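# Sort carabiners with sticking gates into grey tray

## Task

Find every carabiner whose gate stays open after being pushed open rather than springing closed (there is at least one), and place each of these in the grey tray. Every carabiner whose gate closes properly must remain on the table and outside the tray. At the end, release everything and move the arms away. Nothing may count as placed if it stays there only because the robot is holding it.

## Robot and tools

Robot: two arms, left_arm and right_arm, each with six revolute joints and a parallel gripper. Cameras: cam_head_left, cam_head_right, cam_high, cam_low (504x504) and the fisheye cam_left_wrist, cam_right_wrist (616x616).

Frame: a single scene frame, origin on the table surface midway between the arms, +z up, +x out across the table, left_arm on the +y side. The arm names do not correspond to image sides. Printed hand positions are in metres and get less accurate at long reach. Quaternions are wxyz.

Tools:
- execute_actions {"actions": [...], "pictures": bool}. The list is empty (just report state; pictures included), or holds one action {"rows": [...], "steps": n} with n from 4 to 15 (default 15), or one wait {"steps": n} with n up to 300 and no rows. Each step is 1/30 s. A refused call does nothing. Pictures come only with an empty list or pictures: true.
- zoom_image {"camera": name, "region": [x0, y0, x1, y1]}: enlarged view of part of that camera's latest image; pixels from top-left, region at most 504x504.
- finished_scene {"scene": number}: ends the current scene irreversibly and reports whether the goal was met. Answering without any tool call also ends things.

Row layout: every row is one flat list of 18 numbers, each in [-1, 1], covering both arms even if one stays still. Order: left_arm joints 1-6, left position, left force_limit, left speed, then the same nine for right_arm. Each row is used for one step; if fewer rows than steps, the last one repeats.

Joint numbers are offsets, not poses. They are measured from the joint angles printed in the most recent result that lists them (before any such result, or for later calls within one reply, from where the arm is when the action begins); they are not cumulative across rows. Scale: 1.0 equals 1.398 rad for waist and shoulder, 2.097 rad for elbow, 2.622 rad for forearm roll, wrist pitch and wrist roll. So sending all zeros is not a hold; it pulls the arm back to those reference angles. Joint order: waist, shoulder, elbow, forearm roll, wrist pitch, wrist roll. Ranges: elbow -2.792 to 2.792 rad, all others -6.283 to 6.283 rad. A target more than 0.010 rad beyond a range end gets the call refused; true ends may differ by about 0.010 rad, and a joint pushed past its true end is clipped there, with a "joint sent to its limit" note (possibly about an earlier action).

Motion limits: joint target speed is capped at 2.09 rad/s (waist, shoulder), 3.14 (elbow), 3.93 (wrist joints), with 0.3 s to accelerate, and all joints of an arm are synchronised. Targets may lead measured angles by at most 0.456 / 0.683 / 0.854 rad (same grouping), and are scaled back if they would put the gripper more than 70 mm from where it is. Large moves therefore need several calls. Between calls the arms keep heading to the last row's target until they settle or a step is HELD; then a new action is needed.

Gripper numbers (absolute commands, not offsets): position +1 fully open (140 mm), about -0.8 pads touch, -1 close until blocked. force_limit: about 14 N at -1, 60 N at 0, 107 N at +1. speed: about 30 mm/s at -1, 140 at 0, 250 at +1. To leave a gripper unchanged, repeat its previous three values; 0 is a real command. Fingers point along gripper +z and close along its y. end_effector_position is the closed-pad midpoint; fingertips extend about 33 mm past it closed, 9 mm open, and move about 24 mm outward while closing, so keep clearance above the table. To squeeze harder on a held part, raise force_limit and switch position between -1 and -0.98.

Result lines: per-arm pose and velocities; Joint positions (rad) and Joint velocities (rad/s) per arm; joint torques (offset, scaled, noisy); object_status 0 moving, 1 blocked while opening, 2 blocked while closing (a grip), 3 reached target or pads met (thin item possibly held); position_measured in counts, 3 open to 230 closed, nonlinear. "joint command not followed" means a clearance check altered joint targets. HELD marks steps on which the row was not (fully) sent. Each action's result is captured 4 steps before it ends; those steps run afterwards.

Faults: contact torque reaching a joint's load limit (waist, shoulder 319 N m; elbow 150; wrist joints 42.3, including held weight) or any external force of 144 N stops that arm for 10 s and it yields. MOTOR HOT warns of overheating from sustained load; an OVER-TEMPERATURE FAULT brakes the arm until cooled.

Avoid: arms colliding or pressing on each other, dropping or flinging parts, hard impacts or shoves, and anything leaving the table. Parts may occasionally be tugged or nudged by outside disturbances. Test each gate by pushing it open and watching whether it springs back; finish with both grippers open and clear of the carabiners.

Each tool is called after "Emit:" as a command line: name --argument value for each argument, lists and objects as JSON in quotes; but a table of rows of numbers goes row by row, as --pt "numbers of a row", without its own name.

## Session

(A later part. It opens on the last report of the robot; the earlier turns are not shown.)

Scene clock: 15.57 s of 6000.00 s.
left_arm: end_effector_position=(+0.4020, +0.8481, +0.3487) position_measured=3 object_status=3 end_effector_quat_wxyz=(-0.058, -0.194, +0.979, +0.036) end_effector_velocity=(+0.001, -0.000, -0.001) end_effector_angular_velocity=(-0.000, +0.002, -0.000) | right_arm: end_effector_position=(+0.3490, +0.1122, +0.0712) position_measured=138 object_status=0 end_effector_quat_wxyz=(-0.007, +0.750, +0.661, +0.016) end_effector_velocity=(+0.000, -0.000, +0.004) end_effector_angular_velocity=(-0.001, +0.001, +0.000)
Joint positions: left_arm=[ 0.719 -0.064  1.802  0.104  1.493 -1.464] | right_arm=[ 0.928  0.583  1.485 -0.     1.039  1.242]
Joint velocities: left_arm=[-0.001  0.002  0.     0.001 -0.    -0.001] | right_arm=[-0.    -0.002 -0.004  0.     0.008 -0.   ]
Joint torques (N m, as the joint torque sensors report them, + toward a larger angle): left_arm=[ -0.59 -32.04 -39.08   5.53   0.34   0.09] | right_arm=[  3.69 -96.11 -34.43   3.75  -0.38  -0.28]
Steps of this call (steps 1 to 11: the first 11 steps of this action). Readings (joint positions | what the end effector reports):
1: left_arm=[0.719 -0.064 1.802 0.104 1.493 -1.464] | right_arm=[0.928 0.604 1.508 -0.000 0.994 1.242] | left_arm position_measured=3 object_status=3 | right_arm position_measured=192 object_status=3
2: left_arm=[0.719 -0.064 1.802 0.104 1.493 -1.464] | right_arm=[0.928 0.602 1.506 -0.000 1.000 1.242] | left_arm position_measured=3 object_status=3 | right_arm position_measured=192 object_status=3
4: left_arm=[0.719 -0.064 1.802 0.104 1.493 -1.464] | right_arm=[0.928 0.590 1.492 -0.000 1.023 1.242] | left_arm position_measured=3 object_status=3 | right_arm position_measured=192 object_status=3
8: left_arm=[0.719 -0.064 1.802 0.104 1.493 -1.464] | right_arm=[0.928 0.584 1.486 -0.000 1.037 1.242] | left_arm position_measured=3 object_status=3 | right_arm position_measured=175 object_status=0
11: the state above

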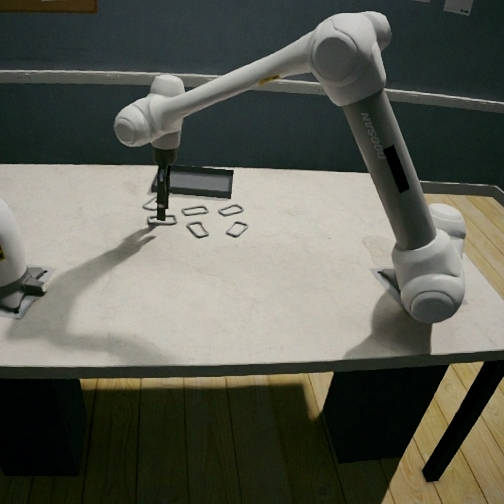

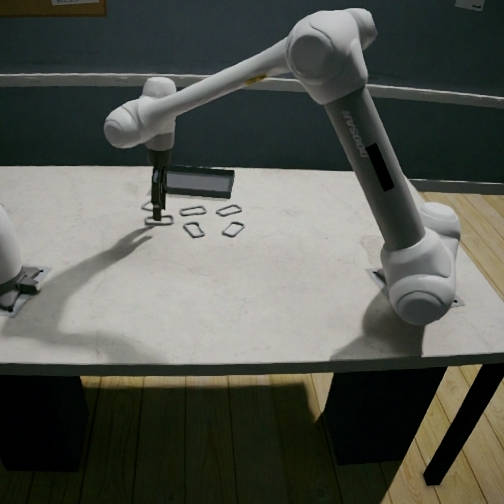

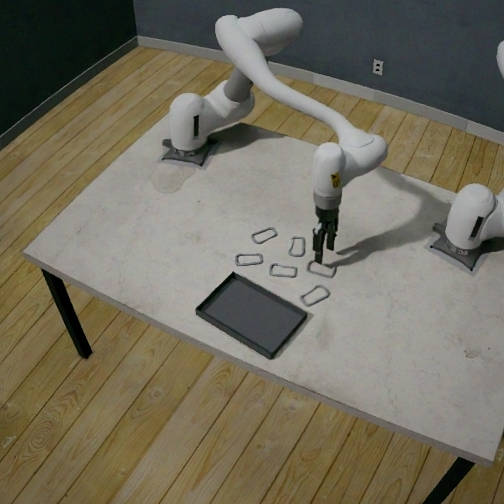

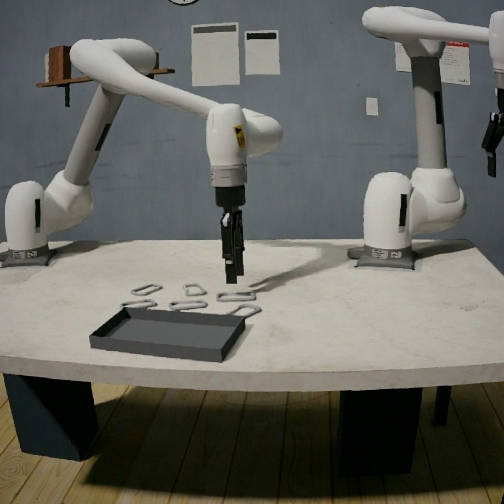

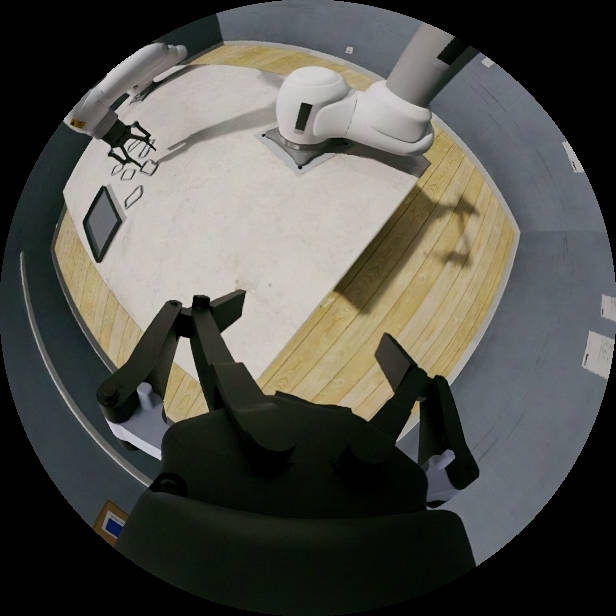

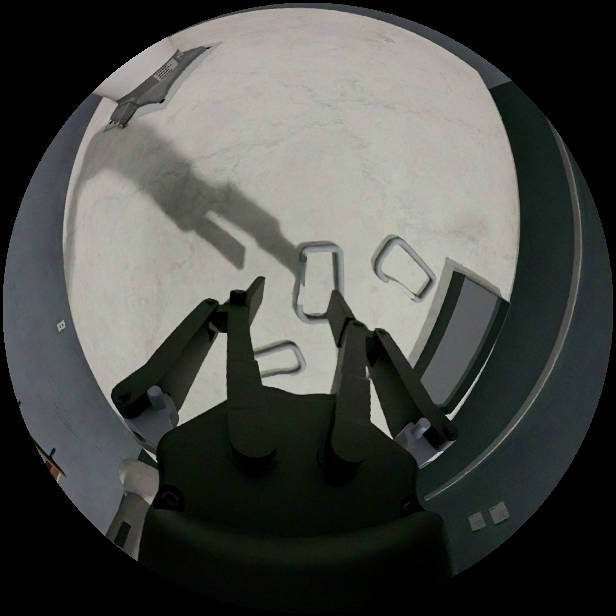

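Emit:
execute_actions --actions '[{"rows":[[0,0,0,0,0,0,1,-0.3,0.6,-0.0226,0.0161,-0.0185,0,0.0062,-0.012,0.1,-0.3,0.8],[0,0,0,0,0,0,1,-0.3,0.6,-0.0226,0.0161,-0.0185,0,0.0062,-0.012,0.1,-0.3,0.8],[0,0,0,0,0,0,1,-0.3,0.6,-0.0226,0.0161,-0.0185,0,0.0062,-0.012,0.1,-0.3,0.8],[0,0,0,0,0,0,1,-0.3,0.6,-0.0226,0.0161,-0.0185,0,0.0062,-0.012,0.1,-0.3,0.8],[0,0,0,0,0,0,1,-0.3,0.6,-0.0226,0.0161,-0.0185,0,0.0062,-0.012,0.1,-0.3,0.8],[0,0,0,0,0,0,1,-0.3,0.6,-0.0226,0.0282,-0.011,0,-0.0063,-0.012,0.1,-0.3,0.8]],"steps":15}]' --pictures false

Emit:
execute_actions --actions '[{"steps":5}]' --pictures true

Emit:
zoom_image --camera "cam_right_wrist" --region '[210, 220, 450, 400]'

Scene clock: 16.23 s of 6000.00 s.
left_arm: end_effector_position=(+0.4020, +0.8481, +0.3487) position_measured=3 object_status=3 end_effector_quat_wxyz=(-0.058, -0.194, +0.979, +0.036) end_effector_velocity=(-0.001, +0.001, -0.000) end_effector_angular_velocity=(+0.000, +0.001, +0.002) | right_arm: end_effector_position=(+0.3801, +0.1151, +0.0519) position_measured=117 object_status=3 end_effector_quat_wxyz=(-0.006, +0.750, +0.661, +0.016) end_effector_velocity=(+0.006, +0.002, -0.035) end_effector_angular_velocity=(+0.005, -0.003, +0.000)
Joint positions: left_arm=[ 0.719 -0.064  1.802  0.104  1.493 -1.464] | right_arm=[ 0.897  0.62   1.461 -0.     1.026  1.211]
Joint velocities: left_arm=[0.002 0.    0.    0.    0.    0.   ] | right_arm=[-0.005  0.031  0.018 -0.    -0.055 -0.006]
Joint torques (N m, as the joint torque sensors report them, + toward a larger angle): left_arm=[ -0.26 -32.68 -39.01   5.4    0.28   0.01] | right_arm=[   5.14 -105.92  -37.58    4.26    0.08   -0.14]
Steps of this call (steps 1 to 4: the last 4 steps of your previous action; steps 5 to 9: the robot went on to your last target; steps 10 to 20: the first 11 steps of this action). Readings (joint positions | what the end effector reports):
10: left_arm=[0.719 -0.064 1.802 0.104 1.493 -1.464] | right_arm=[0.928 0.583 1.485 -0.000 1.039 1.242] | left_arm position_measured=3 object_status=3 | right_arm position_measured=117 object_status=3
11: left_arm=[0.719 -0.064 1.802 0.104 1.493 -1.464] | right_arm=[0.925 0.585 1.480 -0.000 1.041 1.239] | left_arm position_measured=3 object_status=3 | right_arm position_measured=117 object_status=3
13: left_arm=[0.719 -0.064 1.802 0.104 1.493 -1.464] | right_arm=[0.908 0.596 1.461 -0.000 1.049 1.223] | left_arm position_measured=3 object_status=3 | right_arm position_measured=117 object_status=3
17: left_arm=[0.719 -0.064 1.802 0.104 1.493 -1.464] | right_arm=[0.898 0.612 1.455 -0.000 1.040 1.213] | left_arm position_measured=3 object_status=3 | right_arm position_measured=117 object_status=3
20: the state above

Scene clock: 16.40 s of 6000.00 s.
left_arm: end_effector_position=(+0.4020, +0.8481, +0.3487) position_measured=3 object_status=3 end_effector_quat_wxyz=(-0.058, -0.194, +0.979, +0.036) end_effector_velocity=(-0.000, +0.001, -0.000) end_effector_angular_velocity=(-0.001, +0.000, +0.002) | right_arm: end_effector_position=(+0.3805, +0.1151, +0.0497) position_measured=117 object_status=3 end_effector_quat_wxyz=(-0.006, +0.750, +0.661, +0.016) end_effector_velocity=(+0.001, -0.000, -0.004) end_effector_angular_velocity=(-0.000, +0.001, -0.002)
Joint positions: left_arm=[ 0.719 -0.064  1.802  0.104  1.493 -1.464] | right_arm=[ 0.896  0.622  1.462 -0.     1.023  1.211]
Joint velocities: left_arm=[ 0.001  0.001  0.    -0.    -0.    -0.   ] | right_arm=[-0.001  0.004  0.002  0.001 -0.005  0.   ]
Joint torques (N m, as the joint torque sensors report them, + toward a larger angle): left_arm=[  0.   -32.35 -39.04   5.4    0.32  -0.01] | right_arm=[   3.47 -100.82  -35.43    4.     -0.11   -0.14]
Kept back: nothing.
Steps of this call (steps 1 to 4: the last 4 steps of your previous action; step 5: the robot went on to your last target). Readings (joint positions | what the end effector reports):
1: left_arm=[0.719 -0.064 1.802 0.104 1.493 -1.464] | right_arm=[0.896 0.621 1.461 -0.000 1.025 1.211] | left_arm position_measured=3 object_status=3 | right_arm position_measured=117 object_status=3
2: left_arm=[0.719 -0.064 1.802 0.104 1.493 -1.464] | right_arm=[0.896 0.621 1.461 -0.000 1.024 1.211] | left_arm position_measured=3 object_status=3 | right_arm position_measured=117 object_status=3
4: left_arm=[0.719 -0.064 1.802 0.104 1.493 -1.464] | right_arm=[0.896 0.622 1.462 -0.000 1.023 1.211] | left_arm position_measured=3 object_status=3 | right_arm position_measured=117 object_status=3
5: the state above

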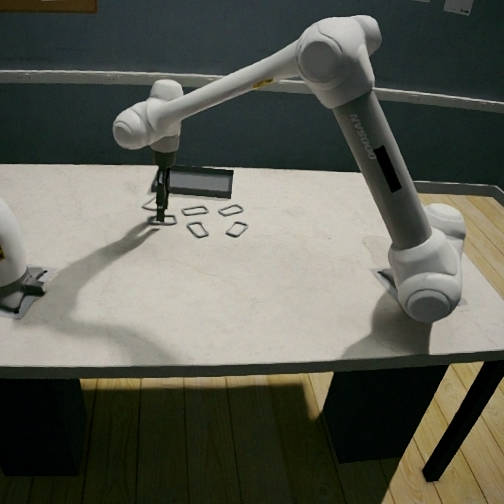

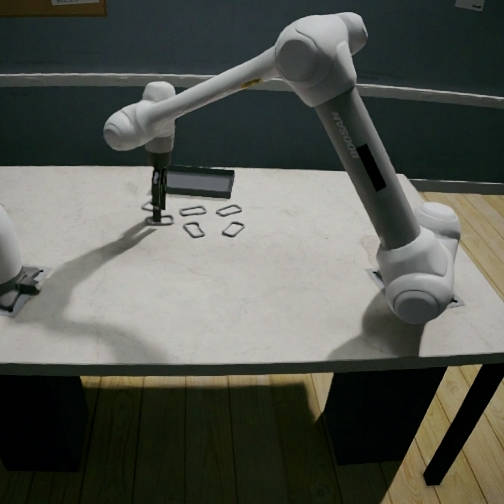

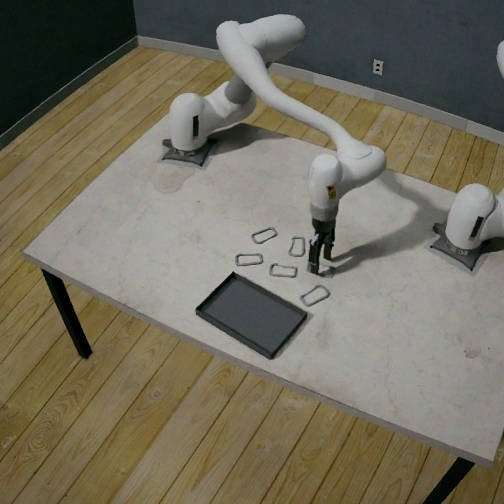

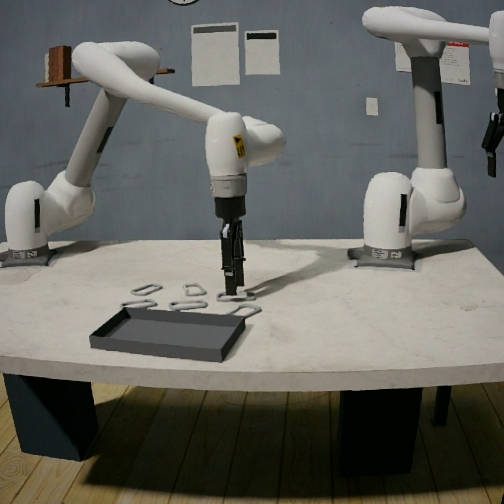

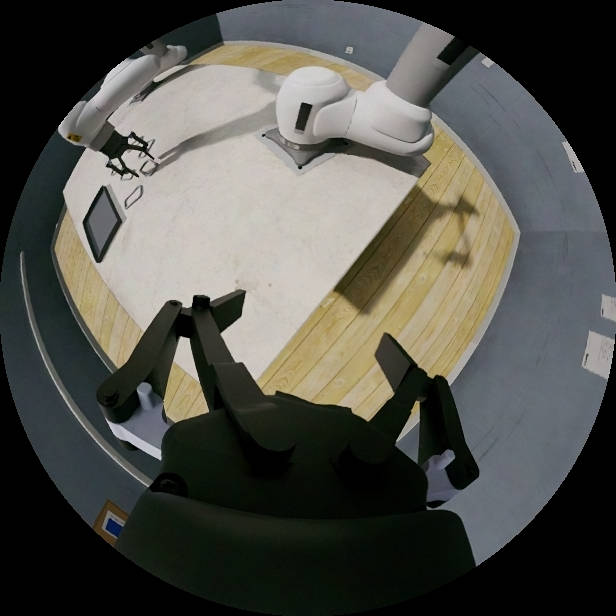

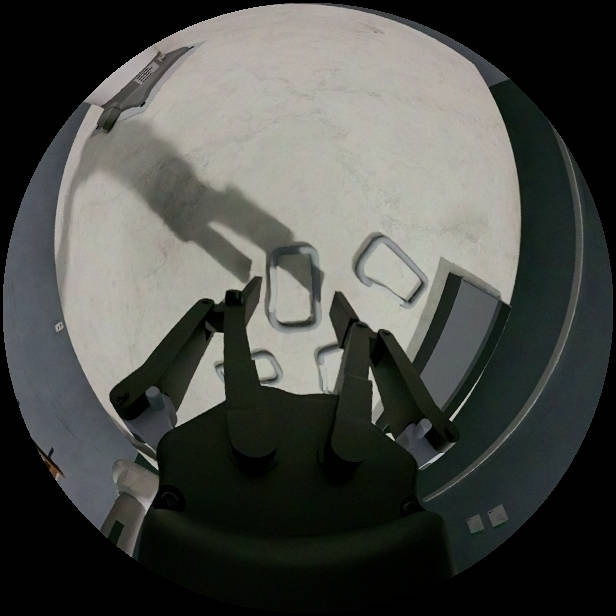

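Region (210, 220, 450, 400) of cam_right_wrist's 616x616 image, scaled by 2.100, with more detail than that image has; it fills the top 378 rows of this view, and the rest is white.

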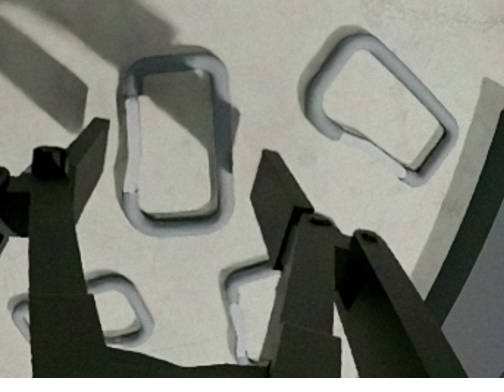

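Emit:
execute_actions --actions '[{"rows":[[0,0,0,0,0,0,1,-0.3,0.6,0,0.0052,0.0037,0,-0.0057,0,0.1,0.1,0.25]],"steps":13}]' --pictures false

Emit:
execute_actions --actions '[{"steps":4}]' --pictures false

Emit:
execute_actions --actions '[{"rows":[[0,0,0,0,0,0,1,-0.3,0.6,0,0,0,0,0,0,-0.42,0.1,0.25]],"steps":15}]' --pictures false

Emit:
execute_actions --actions '[{"steps":6}]' --pictures true

Emit:
zoom_image --camera "cam_right_wrist" --region '[210, 220, 450, 400]'

Scene clock: 16.97 s of 6000.00 s.
left_arm: end_effector_position=(+0.4020, +0.8481, +0.3487) position_measured=3 object_status=3 end_effector_quat_wxyz=(-0.058, -0.194, +0.979, +0.036) end_effector_velocity=(-0.000, +0.000, +0.000) end_effector_angular_velocity=(-0.000, -0.000, -0.000) | right_arm: end_effector_position=(+0.3803, +0.1146, +0.0400) position_measured=117 object_status=3 end_effector_quat_wxyz=(-0.006, +0.750, +0.661, +0.016) end_effector_velocity=(+0.000, -0.001, -0.005) end_effector_angular_velocity=(-0.002, -0.000, +0.001)
Joint positions: left_arm=[ 0.719 -0.064  1.802  0.104  1.493 -1.464] | right_arm=[0.896 0.629 1.469 0.    1.008 1.211]
Joint velocities: left_arm=[ 0.001 -0.    -0.    -0.     0.     0.001] | right_arm=[-0.     0.004  0.003 -0.001 -0.006 -0.001]
Joint torques (N m, as the joint torque sensors report them, + toward a larger angle): left_arm=[ -0.32 -32.6  -39.04   5.48   0.35  -0.04] | right_arm=[   1.66 -100.58  -36.99    3.81   -0.39   -0.18]
Steps of this call (steps 1 to 8: the robot went on to your last target; steps 9 to 17: the first 9 steps of this action). Readings (joint positions | what the end effector reports):
9: left_arm=[0.719 -0.064 1.802 0.104 1.493 -1.464] | right_arm=[0.896 0.622 1.462 -0.000 1.022 1.211] | left_arm position_measured=3 object_status=3 | right_arm position_measured=117 object_status=3
10: left_arm=[0.719 -0.064 1.802 0.104 1.493 -1.464] | right_arm=[0.896 0.624 1.464 0.000 1.019 1.211] | left_arm position_measured=3 object_status=3 | right_arm position_measured=117 object_status=3
12: left_arm=[0.719 -0.064 1.802 0.104 1.493 -1.464] | right_arm=[0.896 0.627 1.468 0.000 1.012 1.211] | left_arm position_measured=3 object_status=3 | right_arm position_measured=117 object_status=3
16: left_arm=[0.719 -0.064 1.802 0.104 1.493 -1.464] | right_arm=[0.896 0.629 1.469 0.000 1.008 1.211] | left_arm position_measured=3 object_status=3 | right_arm position_measured=117 object_status=3
17: the state above

Scene clock: 17.10 s of 6000.00 s.
left_arm: end_effector_position=(+0.4020, +0.8481, +0.3487) position_measured=3 object_status=3 end_effector_quat_wxyz=(-0.058, -0.194, +0.979, +0.036) end_effector_velocity=(-0.001, +0.001, +0.000) end_effector_angular_velocity=(-0.000, -0.001, +0.002) | right_arm: end_effector_position=(+0.3803, +0.1146, +0.0398) position_measured=117 object_status=3 end_effector_quat_wxyz=(-0.006, +0.750, +0.661, +0.016) end_effector_velocity=(-0.000, -0.000, -0.001) end_effector_angular_velocity=(-0.001, -0.000, -0.000)
Joint positions: left_arm=[ 0.719 -0.064  1.802  0.104  1.493 -1.464] | right_arm=[ 0.896  0.629  1.47  -0.     1.008  1.211]
Joint velocities: left_arm=[ 0.002 -0.001  0.    -0.001 -0.     0.   ] | right_arm=[ 0.     0.001  0.001 -0.001 -0.001  0.001]
Joint torques (N m, as the joint torque sensors report them, + toward a larger angle): left_arm=[ -0.17 -31.81 -39.12   5.55   0.29   0.07] | right_arm=[  3.7  -99.46 -34.58   3.79  -0.47  -0.25]
Kept back: nothing.
Steps of this call (steps 1 to 4: the last 4 steps of your previous action). Readings (joint positions | what the end effector reports):
1: left_arm=[0.719 -0.064 1.802 0.104 1.493 -1.464] | right_arm=[0.896 0.629 1.469 0.000 1.008 1.211] | left_arm position_measured=3 object_status=3 | right_arm position_measured=117 object_status=3
2: left_arm=[0.719 -0.064 1.802 0.104 1.493 -1.464] | right_arm=[0.896 0.629 1.469 -0.000 1.008 1.211] | left_arm position_measured=3 object_status=3 | right_arm position_measured=117 object_status=3
4: the state above

Scene clock: 17.47 s of 6000.00 s.
left_arm: end_effector_position=(+0.4020, +0.8481, +0.3487) position_measured=3 object_status=3 end_effector_quat_wxyz=(-0.058, -0.194, +0.979, +0.036) end_effector_velocity=(-0.000, +0.001, -0.000) end_effector_angular_velocity=(+0.000, +0.001, +0.001) | right_arm: end_effector_position=(+0.3804, +0.1149, +0.0403) position_measured=182 object_status=0 end_effector_quat_wxyz=(-0.006, +0.750, +0.661, +0.017) end_effector_velocity=(-0.001, -0.001, -0.002) end_effector_angular_velocity=(-0.003, +0.002, -0.000)
Joint positions: left_arm=[ 0.719 -0.064  1.802  0.104  1.493 -1.464] | right_arm=[0.896 0.629 1.469 0.    1.008 1.211]
Joint velocities: left_arm=[ 0.001  0.001  0.     0.001 -0.    -0.001] | right_arm=[-0.     0.002  0.001  0.     0.    -0.   ]
Joint torques (N m, as the joint torque sensors report them, + toward a larger angle): left_arm=[ -0.3  -32.07 -38.91   5.4    0.38   0.05] | right_arm=[-12.8  -26.29   1.71  -1.83  -0.76  -0.31]
Steps of this call (steps 1 to 11: the first 11 steps of this action). Readings (joint positions | what the end effector reports):
1: left_arm=[0.719 -0.064 1.802 0.104 1.493 -1.464] | right_arm=[0.896 0.629 1.470 -0.000 1.008 1.211] | left_arm position_measured=3 object_status=3 | right_arm position_measured=117 object_status=0
2: left_arm=[0.719 -0.064 1.802 0.104 1.493 -1.464] | right_arm=[0.896 0.629 1.470 -0.000 1.008 1.211] | left_arm position_measured=3 object_status=3 | right_arm position_measured=120 object_status=0
4: left_arm=[0.719 -0.064 1.802 0.104 1.493 -1.464] | right_arm=[0.896 0.629 1.470 -0.000 1.008 1.211] | left_arm position_measured=3 object_status=3 | right_arm position_measured=138 object_status=0
8: left_arm=[0.719 -0.064 1.802 0.104 1.493 -1.464] | right_arm=[0.896 0.629 1.469 0.000 1.008 1.211] | left_arm position_measured=3 object_status=3 | right_arm position_measured=174 object_status=0
11: the state above

Scene clock: 17.67 s of 6000.00 s.
left_arm: end_effector_position=(+0.4020, +0.8481, +0.3487) position_measured=3 object_status=3 end_effector_quat_wxyz=(-0.058, -0.194, +0.979, +0.036) end_effector_velocity=(+0.000, -0.000, -0.000) end_effector_angular_velocity=(-0.000, +0.001, -0.003) | right_arm: end_effector_position=(+0.3804, +0.1147, +0.0401) position_measured=182 object_status=3 end_effector_quat_wxyz=(-0.006, +0.750, +0.661, +0.017) end_effector_velocity=(+0.001, -0.001, -0.000) end_effector_angular_velocity=(-0.001, -0.001, -0.000)
Joint positions: left_arm=[ 0.719 -0.064  1.802  0.104  1.493 -1.464] | right_arm=[0.896 0.629 1.469 0.    1.008 1.211]
Joint velocities: left_arm=[-0.001  0.001 -0.     0.     0.     0.002] | right_arm=[-0.001 -0.     0.001 -0.002 -0.     0.   ]
Joint torques (N m, as the joint torque sensors report them, + toward a larger angle): left_arm=[ -0.64 -32.06 -39.18   5.4    0.31   0.02] | right_arm=[ -9.38 -22.81   7.49  -2.28   0.51  -0.54]
Kept back: nothing.
Steps of this call (steps 1 to 4: the last 4 steps of your previous action; steps 5 to 6: the robot went on to your last target). Readings (joint positions | what the end effector reports):
1: left_arm=[0.719 -0.064 1.802 0.104 1.493 -1.464] | right_arm=[0.896 0.629 1.469 0.000 1.008 1.211] | left_arm position_measured=3 object_status=3 | right_arm position_measured=182 object_status=0
2: left_arm=[0.719 -0.064 1.802 0.104 1.493 -1.464] | right_arm=[0.896 0.629 1.469 0.000 1.008 1.211] | left_arm position_measured=3 object_status=3 | right_arm position_measured=182 object_status=0
4: left_arm=[0.719 -0.064 1.802 0.104 1.493 -1.464] | right_arm=[0.896 0.629 1.469 0.000 1.008 1.211] | left_arm position_measured=3 object_status=3 | right_arm position_measured=182 object_status=3
6: the state above

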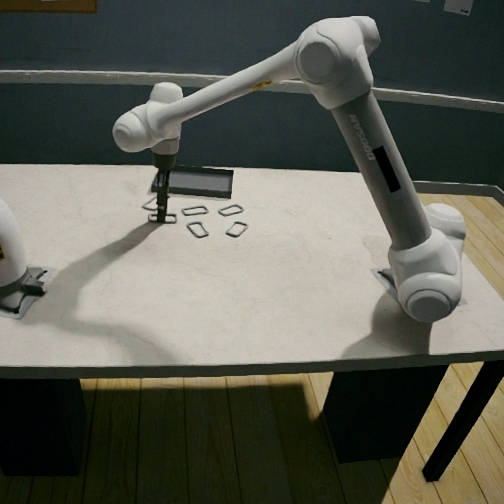

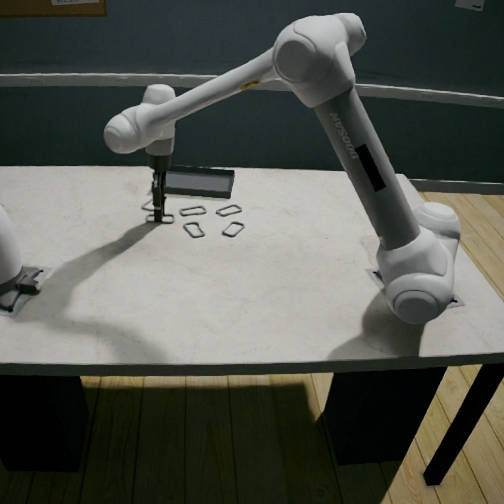

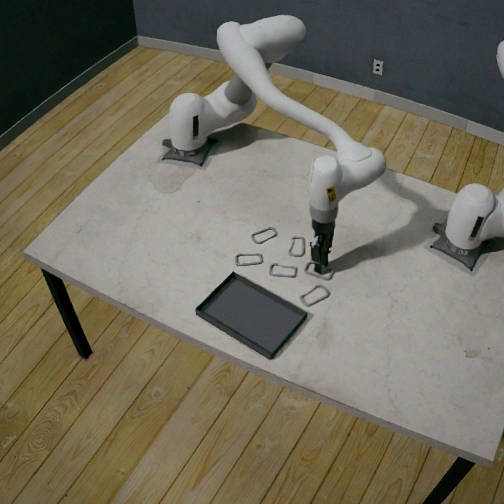

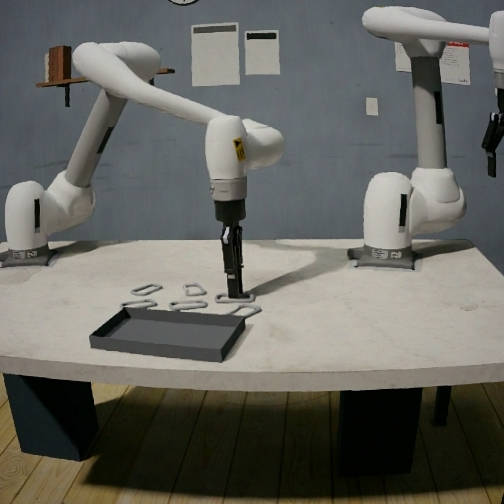

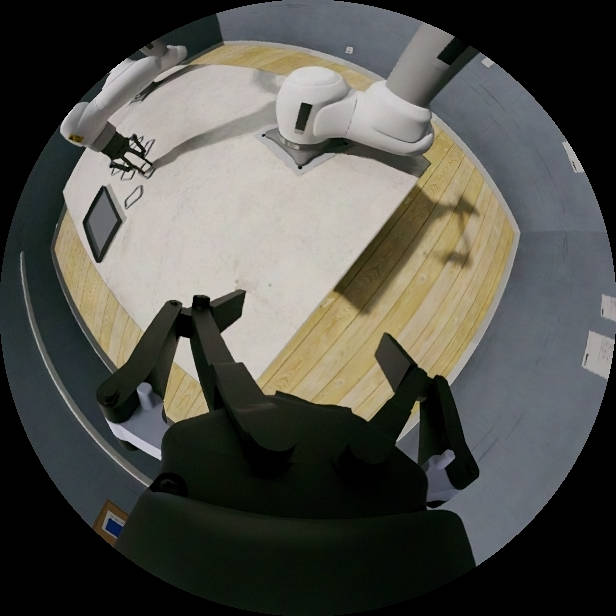

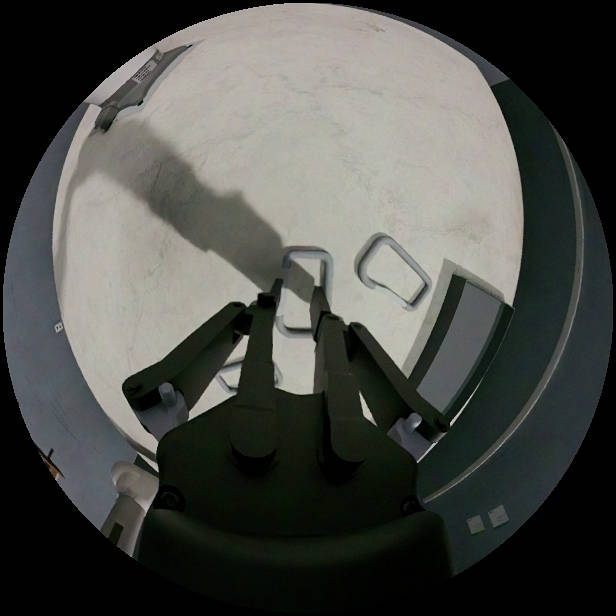

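Region (210, 220, 450, 400) of cam_right_wrist's 616x616 image, scaled by 2.100, with more detail than that image has; it fills the top 378 rows of this view, and the rest is white.

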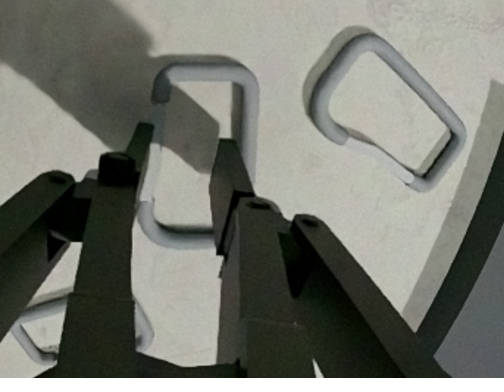

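Emit:
execute_actions --actions '[{"rows":[[0,0,0,0,0,0,1,-0.3,0.6,0,-0.0052,-0.0037,0,0.0057,0,0.1,-0.3,0.8],[0,0,0,0,0,0,1,-0.3,0.6,0,-0.0062,-0.0044,0,0.0068,0,0.1,-0.3,0.8],[0,0,0,0,0,0,1,-0.3,0.6,0,-0.0062,-0.0044,0,0.0068,0,0.1,-0.3,0.8],[0,0,0,0,0,0,1,-0.3,0.6,0,-0.0062,-0.0044,0,0.0068,0,0.1,-0.3,0.8],[0,0,0,0,0,0,1,-0.3,0.6,0,-0.0062,-0.0044,0,0.0068,0,0.1,-0.3,0.8],[0,0,0,0,0,0,1,-0.3,0.6,-0.0107,-0.002,-0.010,0,0.0075,-0.0057,0.1,-0.3,0.8]],"steps":15}]' --pictures false

Emit:
execute_actions --actions '[{"steps":6}]' --pictures true

Emit:
zoom_image --camera "cam_right_wrist" --region '[210, 220, 450, 400]'

Scene clock: 18.53 s of 6000.00 s.
left_arm: end_effector_position=(+0.4020, +0.8481, +0.3487) position_measured=3 object_status=3 end_effector_quat_wxyz=(-0.058, -0.194, +0.979, +0.036) end_effector_velocity=(-0.000, +0.000, -0.000) end_effector_angular_velocity=(-0.002, +0.000, -0.001) | right_arm: end_effector_position=(+0.3934, +0.1148, +0.0525) position_measured=117 object_status=0 end_effector_quat_wxyz=(-0.007, +0.750, +0.661, +0.018) end_effector_velocity=(+0.023, -0.000, +0.003) end_effector_angular_velocity=(+0.005, -0.004, +0.001)
Joint positions: left_arm=[ 0.719 -0.064  1.802  0.104  1.493 -1.464] | right_arm=[ 0.883  0.626  1.45  -0.     1.027  1.198]
Joint velocities: left_arm=[ 0.001  0.001 -0.    -0.001  0.     0.002] | right_arm=[-0.024  0.008 -0.022 -0.     0.007 -0.025]
Joint torques (N m, as the joint torque sensors report them, + toward a larger angle): left_arm=[ -0.51 -32.   -39.34   5.4    0.36   0.02] | right_arm=[   5.85 -100.17  -34.6     3.96   -0.22    0.13]
Steps of this call (steps 1 to 15: the robot went on to your last target; steps 16 to 26: the first 11 steps of this action). Readings (joint positions | what the end effector reports):
16: left_arm=[0.719 -0.064 1.802 0.104 1.493 -1.464] | right_arm=[0.896 0.629 1.470 -0.000 1.008 1.211] | left_arm position_measured=3 object_status=3 | right_arm position_measured=182 object_status=0
17: left_arm=[0.719 -0.064 1.802 0.104 1.493 -1.464] | right_arm=[0.896 0.628 1.469 -0.001 1.011 1.211] | left_arm position_measured=3 object_status=3 | right_arm position_measured=178 object_status=0
19: left_arm=[0.719 -0.064 1.802 0.104 1.493 -1.464] | right_arm=[0.896 0.625 1.464 -0.001 1.020 1.211] | left_arm position_measured=3 object_status=3 | right_arm position_measured=153 object_status=0
23: left_arm=[0.719 -0.064 1.802 0.104 1.493 -1.464] | right_arm=[0.889 0.624 1.455 -0.000 1.025 1.204] | left_arm position_measured=3 object_status=3 | right_arm position_measured=117 object_status=0
26: the state above

Scene clock: 18.73 s of 6000.00 s.
left_arm: end_effector_position=(+0.4020, +0.8481, +0.3487) position_measured=3 object_status=3 end_effector_quat_wxyz=(-0.058, -0.194, +0.979, +0.036) end_effector_velocity=(-0.000, +0.000, -0.000) end_effector_angular_velocity=(-0.000, +0.001, +0.001) | right_arm: end_effector_position=(+0.3949, +0.1148, +0.0527) position_measured=117 object_status=3 end_effector_quat_wxyz=(-0.007, +0.750, +0.661, +0.019) end_effector_velocity=(+0.002, -0.000, -0.001) end_effector_angular_velocity=(-0.001, +0.000, +0.001)
Joint positions: left_arm=[ 0.719 -0.064  1.802  0.104  1.493 -1.464] | right_arm=[0.881 0.626 1.449 0.    1.027 1.196]
Joint velocities: left_arm=[ 0.001  0.001 -0.    -0.     0.    -0.   ] | right_arm=[-0.002  0.002 -0.002 -0.     0.001 -0.003]
Joint torques (N m, as the joint torque sensors report them, + toward a larger angle): left_arm=[ -0.2  -32.63 -39.18   5.47   0.4    0.1 ] | right_arm=[  3.52 -98.51 -34.18   4.13  -0.11  -0.35]
Kept back: nothing.
Steps of this call (steps 1 to 4: the last 4 steps of your previous action; steps 5 to 6: the robot went on to your last target). Readings (joint positions | what the end effector reports):
1: left_arm=[0.719 -0.064 1.802 0.104 1.493 -1.464] | right_arm=[0.882 0.626 1.449 0.000 1.027 1.197] | left_arm position_measured=3 object_status=3 | right_arm position_measured=117 object_status=0
2: left_arm=[0.719 -0.064 1.802 0.104 1.493 -1.464] | right_arm=[0.882 0.626 1.449 0.000 1.027 1.197] | left_arm position_measured=3 object_status=3 | right_arm position_measured=117 object_status=0
4: left_arm=[0.719 -0.064 1.802 0.104 1.493 -1.464] | right_arm=[0.881 0.626 1.449 0.000 1.027 1.196] | left_arm position_measured=3 object_status=3 | right_arm position_measured=117 object_status=3
6: the state above

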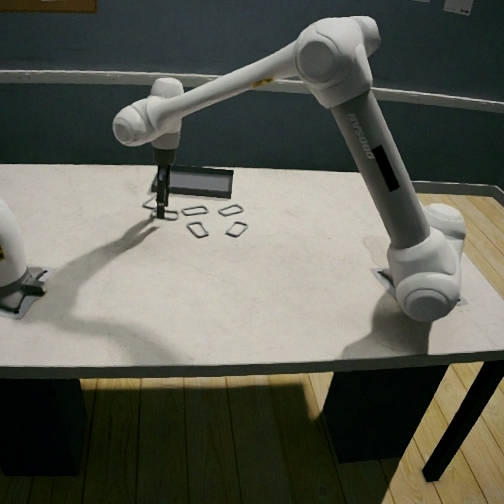

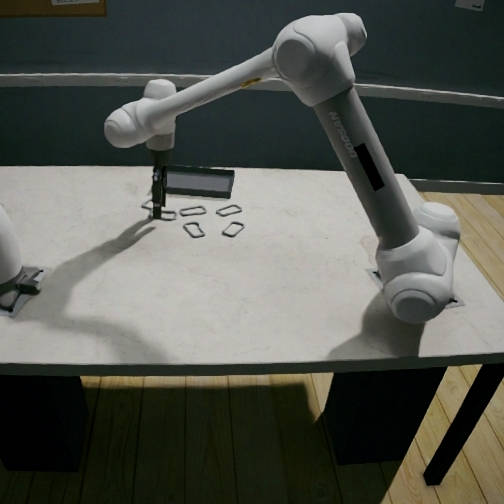

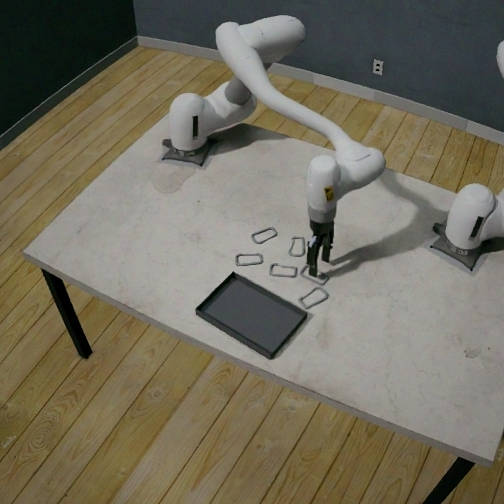

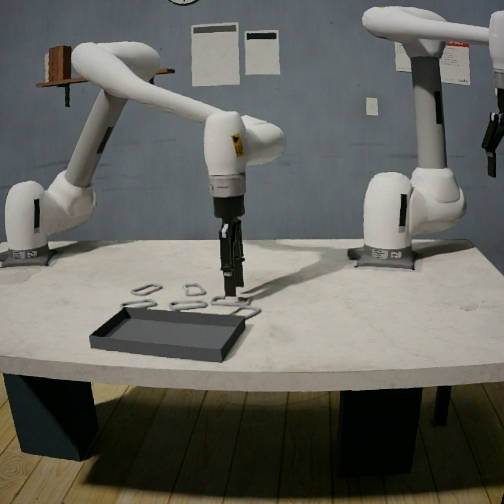

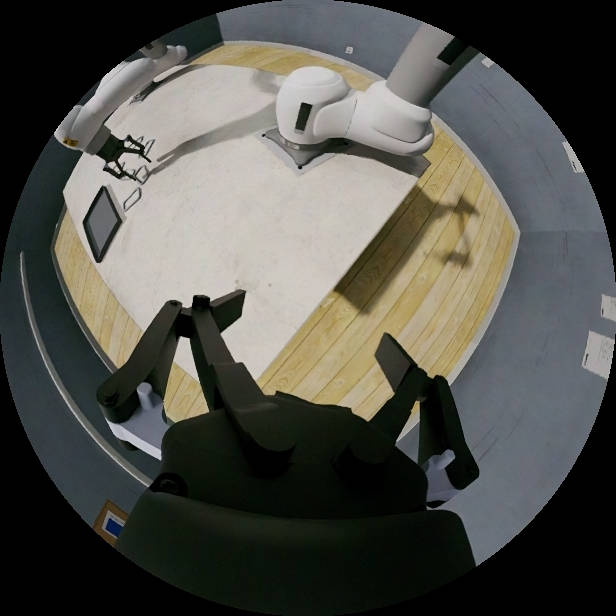

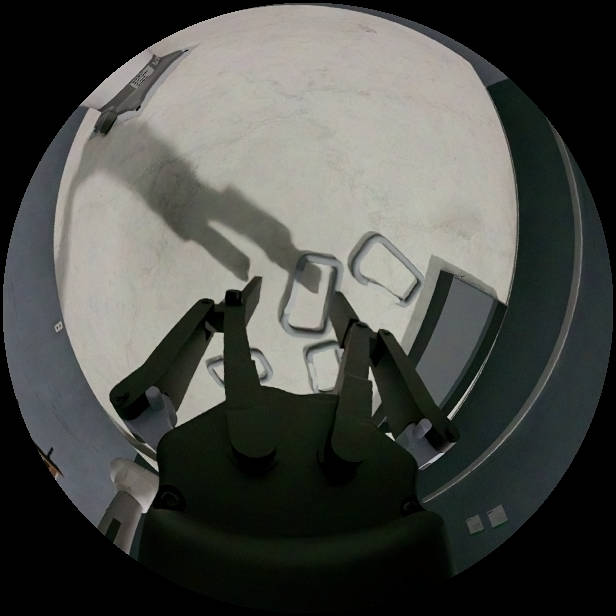

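Region (210, 220, 450, 400) of cam_right_wrist's 616x616 image, scaled by 2.100, with more detail than that image has; it fills the top 378 rows of this view, and the rest is white.

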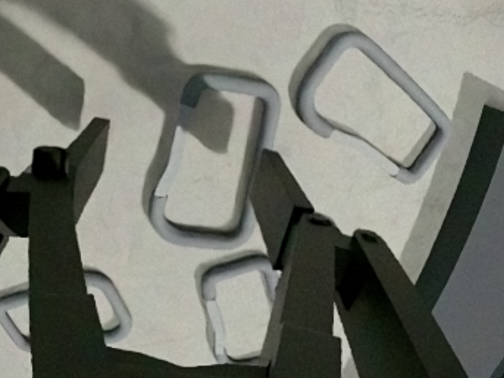

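Emit:
execute_actions --actions '[{"rows":[[0,0,0,0,0,0,1,-0.3,0.6,0,-0.0067,-0.0048,0,0.0074,0.02,0.1,-0.3,0.8],[0,0,0,0,0,0,1,-0.3,0.6,0,-0.0067,-0.0048,0,0.0074,0.04,0.1,-0.3,0.8],[0,0,0,0,0,0,1,-0.3,0.6,0,-0.0067,-0.0048,0,0.0074,0.06,0.1,-0.3,0.8],[0,0,0,0,0,0,1,-0.3,0.6,-0.0143,-0.0022,-0.0101,0,0.0093,0.0687,0.1,-0.3,0.8]],"steps":15}]' --pictures false

Emit:
execute_actions --actions '[{"steps":5}]' --pictures true

Emit:
zoom_image --camera "cam_right_wrist" --region '[210, 220, 450, 400]'

Scene clock: 20.30 s of 6000.00 s.
left_arm: end_effector_position=(+0.4020, +0.8481, +0.3487) position_measured=3 object_status=3 end_effector_quat_wxyz=(-0.058, -0.194, +0.979, +0.036) end_effector_velocity=(-0.000, -0.000, +0.000) end_effector_angular_velocity=(+0.000, -0.001, -0.001) | right_arm: end_effector_position=(+0.4120, +0.1113, +0.0658) position_measured=117 object_status=3 end_effector_quat_wxyz=(-0.008, +0.811, +0.585, +0.018) end_effector_velocity=(+0.010, -0.003, +0.000) end_effector_angular_velocity=(-0.002, +0.003, -0.074)
Joint positions: left_arm=[ 0.719 -0.064  1.802  0.104  1.493 -1.464] | right_arm=[0.862 0.623 1.428 0.    1.051 1.372]
Joint velocities: left_arm=[-0.    -0.001  0.    -0.     0.     0.001] | right_arm=[-0.011  0.004 -0.008 -0.     0.007  0.063]
Joint torques (N m, as the joint torque sensors report them, + toward a larger angle): left_arm=[ -0.32 -31.87 -39.05   5.3    0.48   0.05] | right_arm=[  5.82 -97.98 -35.48   3.98  -0.21  -0.22]
Steps of this call (steps 1 to 15: the robot went on to your last target; steps 16 to 36: nothing new was sent; steps 37 to 47: the first 11 steps of this action). Readings (joint positions | what the end effector reports):
37: left_arm=[0.719 -0.064 1.802 0.104 1.493 -1.464] | right_arm=[0.881 0.626 1.448 0.000 1.027 1.196] | left_arm position_measured=3 object_status=3 | right_arm position_measured=117 object_status=3
38: left_arm=[0.719 -0.064 1.802 0.104 1.493 -1.464] | right_arm=[0.881 0.626 1.447 0.000 1.030 1.202] | left_arm position_measured=3 object_status=3 | right_arm position_measured=117 object_status=3
40: left_arm=[0.719 -0.064 1.802 0.104 1.493 -1.464] | right_arm=[0.881 0.621 1.443 0.000 1.038 1.247] | left_arm position_measured=3 object_status=3 | right_arm position_measured=117 object_status=3
44: left_arm=[0.719 -0.064 1.802 0.104 1.493 -1.464] | right_arm=[0.867 0.622 1.431 0.000 1.049 1.352] | left_arm position_measured=3 object_status=3 | right_arm position_measured=117 object_status=3
47: the state above

Scene clock: 20.47 s of 6000.00 s.
left_arm: end_effector_position=(+0.4020, +0.8481, +0.3487) position_measured=3 object_status=3 end_effector_quat_wxyz=(-0.058, -0.194, +0.979, +0.036) end_effector_velocity=(+0.000, -0.000, +0.000) end_effector_angular_velocity=(+0.000, -0.000, -0.001) | right_arm: end_effector_position=(+0.4126, +0.1111, +0.0658) position_measured=117 object_status=3 end_effector_quat_wxyz=(-0.008, +0.812, +0.583, +0.018) end_effector_velocity=(+0.001, -0.000, +0.000) end_effector_angular_velocity=(+0.000, +0.001, -0.008)
Joint positions: left_arm=[ 0.719 -0.064  1.802  0.104  1.493 -1.464] | right_arm=[0.861 0.623 1.427 0.    1.052 1.376]
Joint velocities: left_arm=[-0.001 -0.001  0.     0.    -0.    -0.   ] | right_arm=[-0.001  0.    -0.001  0.001  0.001  0.007]
Joint torques (N m, as the joint torque sensors report them, + toward a larger angle): left_arm=[ -0.96 -32.17 -39.09   5.38   0.27   0.14] | right_arm=[  3.1  -98.52 -36.24   4.    -0.12  -0.08]
Kept back: nothing.
Steps of this call (steps 1 to 4: the last 4 steps of your previous action; step 5: the robot went on to your last target). Readings (joint positions | what the end effector reports):
1: left_arm=[0.719 -0.064 1.802 0.104 1.493 -1.464] | right_arm=[0.862 0.623 1.428 0.000 1.051 1.373] | left_arm position_measured=3 object_status=3 | right_arm position_measured=117 object_status=3
2: left_arm=[0.719 -0.064 1.802 0.104 1.493 -1.464] | right_arm=[0.862 0.623 1.428 0.000 1.051 1.374] | left_arm position_measured=3 object_status=3 | right_arm position_measured=117 object_status=3
4: left_arm=[0.719 -0.064 1.802 0.104 1.493 -1.464] | right_arm=[0.861 0.623 1.428 0.000 1.052 1.375] | left_arm position_measured=3 object_status=3 | right_arm position_measured=117 object_status=3
5: the state above

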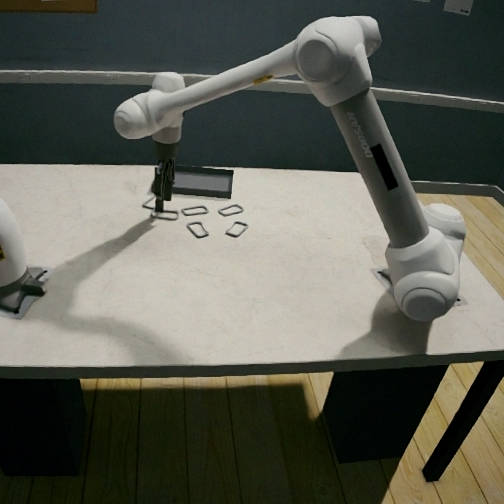

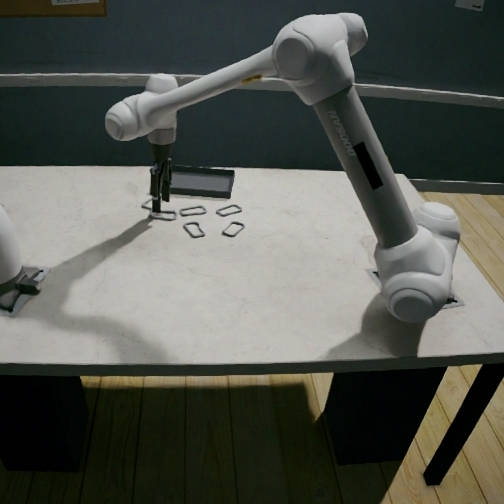

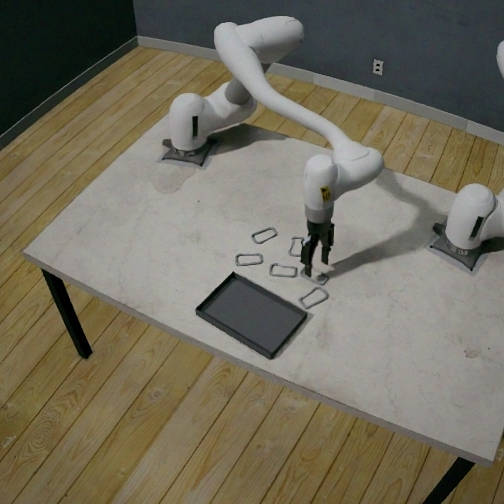

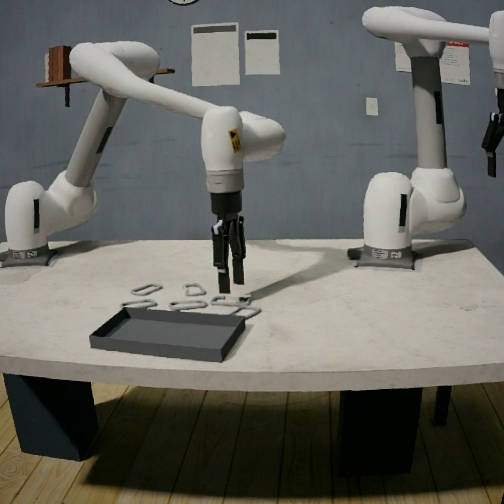

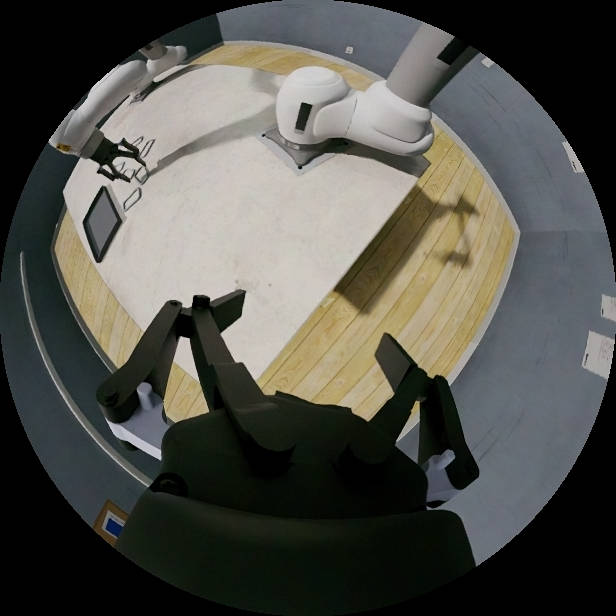

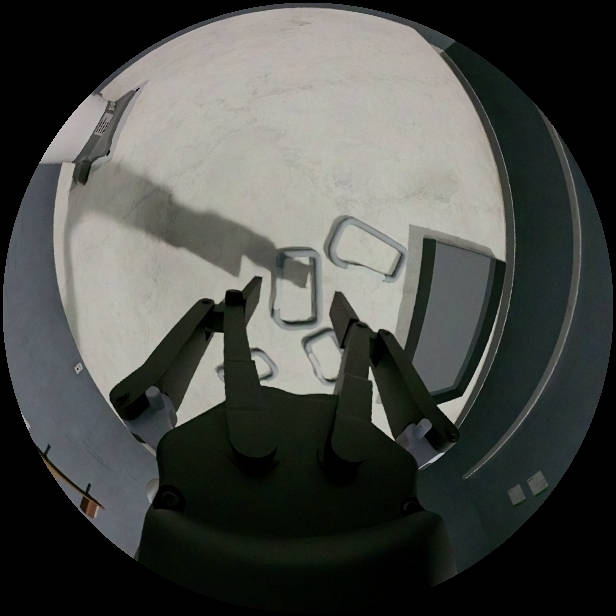

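Region (210, 220, 450, 400) of cam_right_wrist's 616x616 image, scaled by 2.100, with more detail than that image has; it fills the top 378 rows of this view, and the rest is white.

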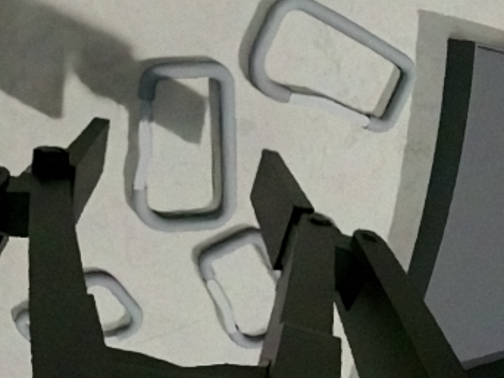

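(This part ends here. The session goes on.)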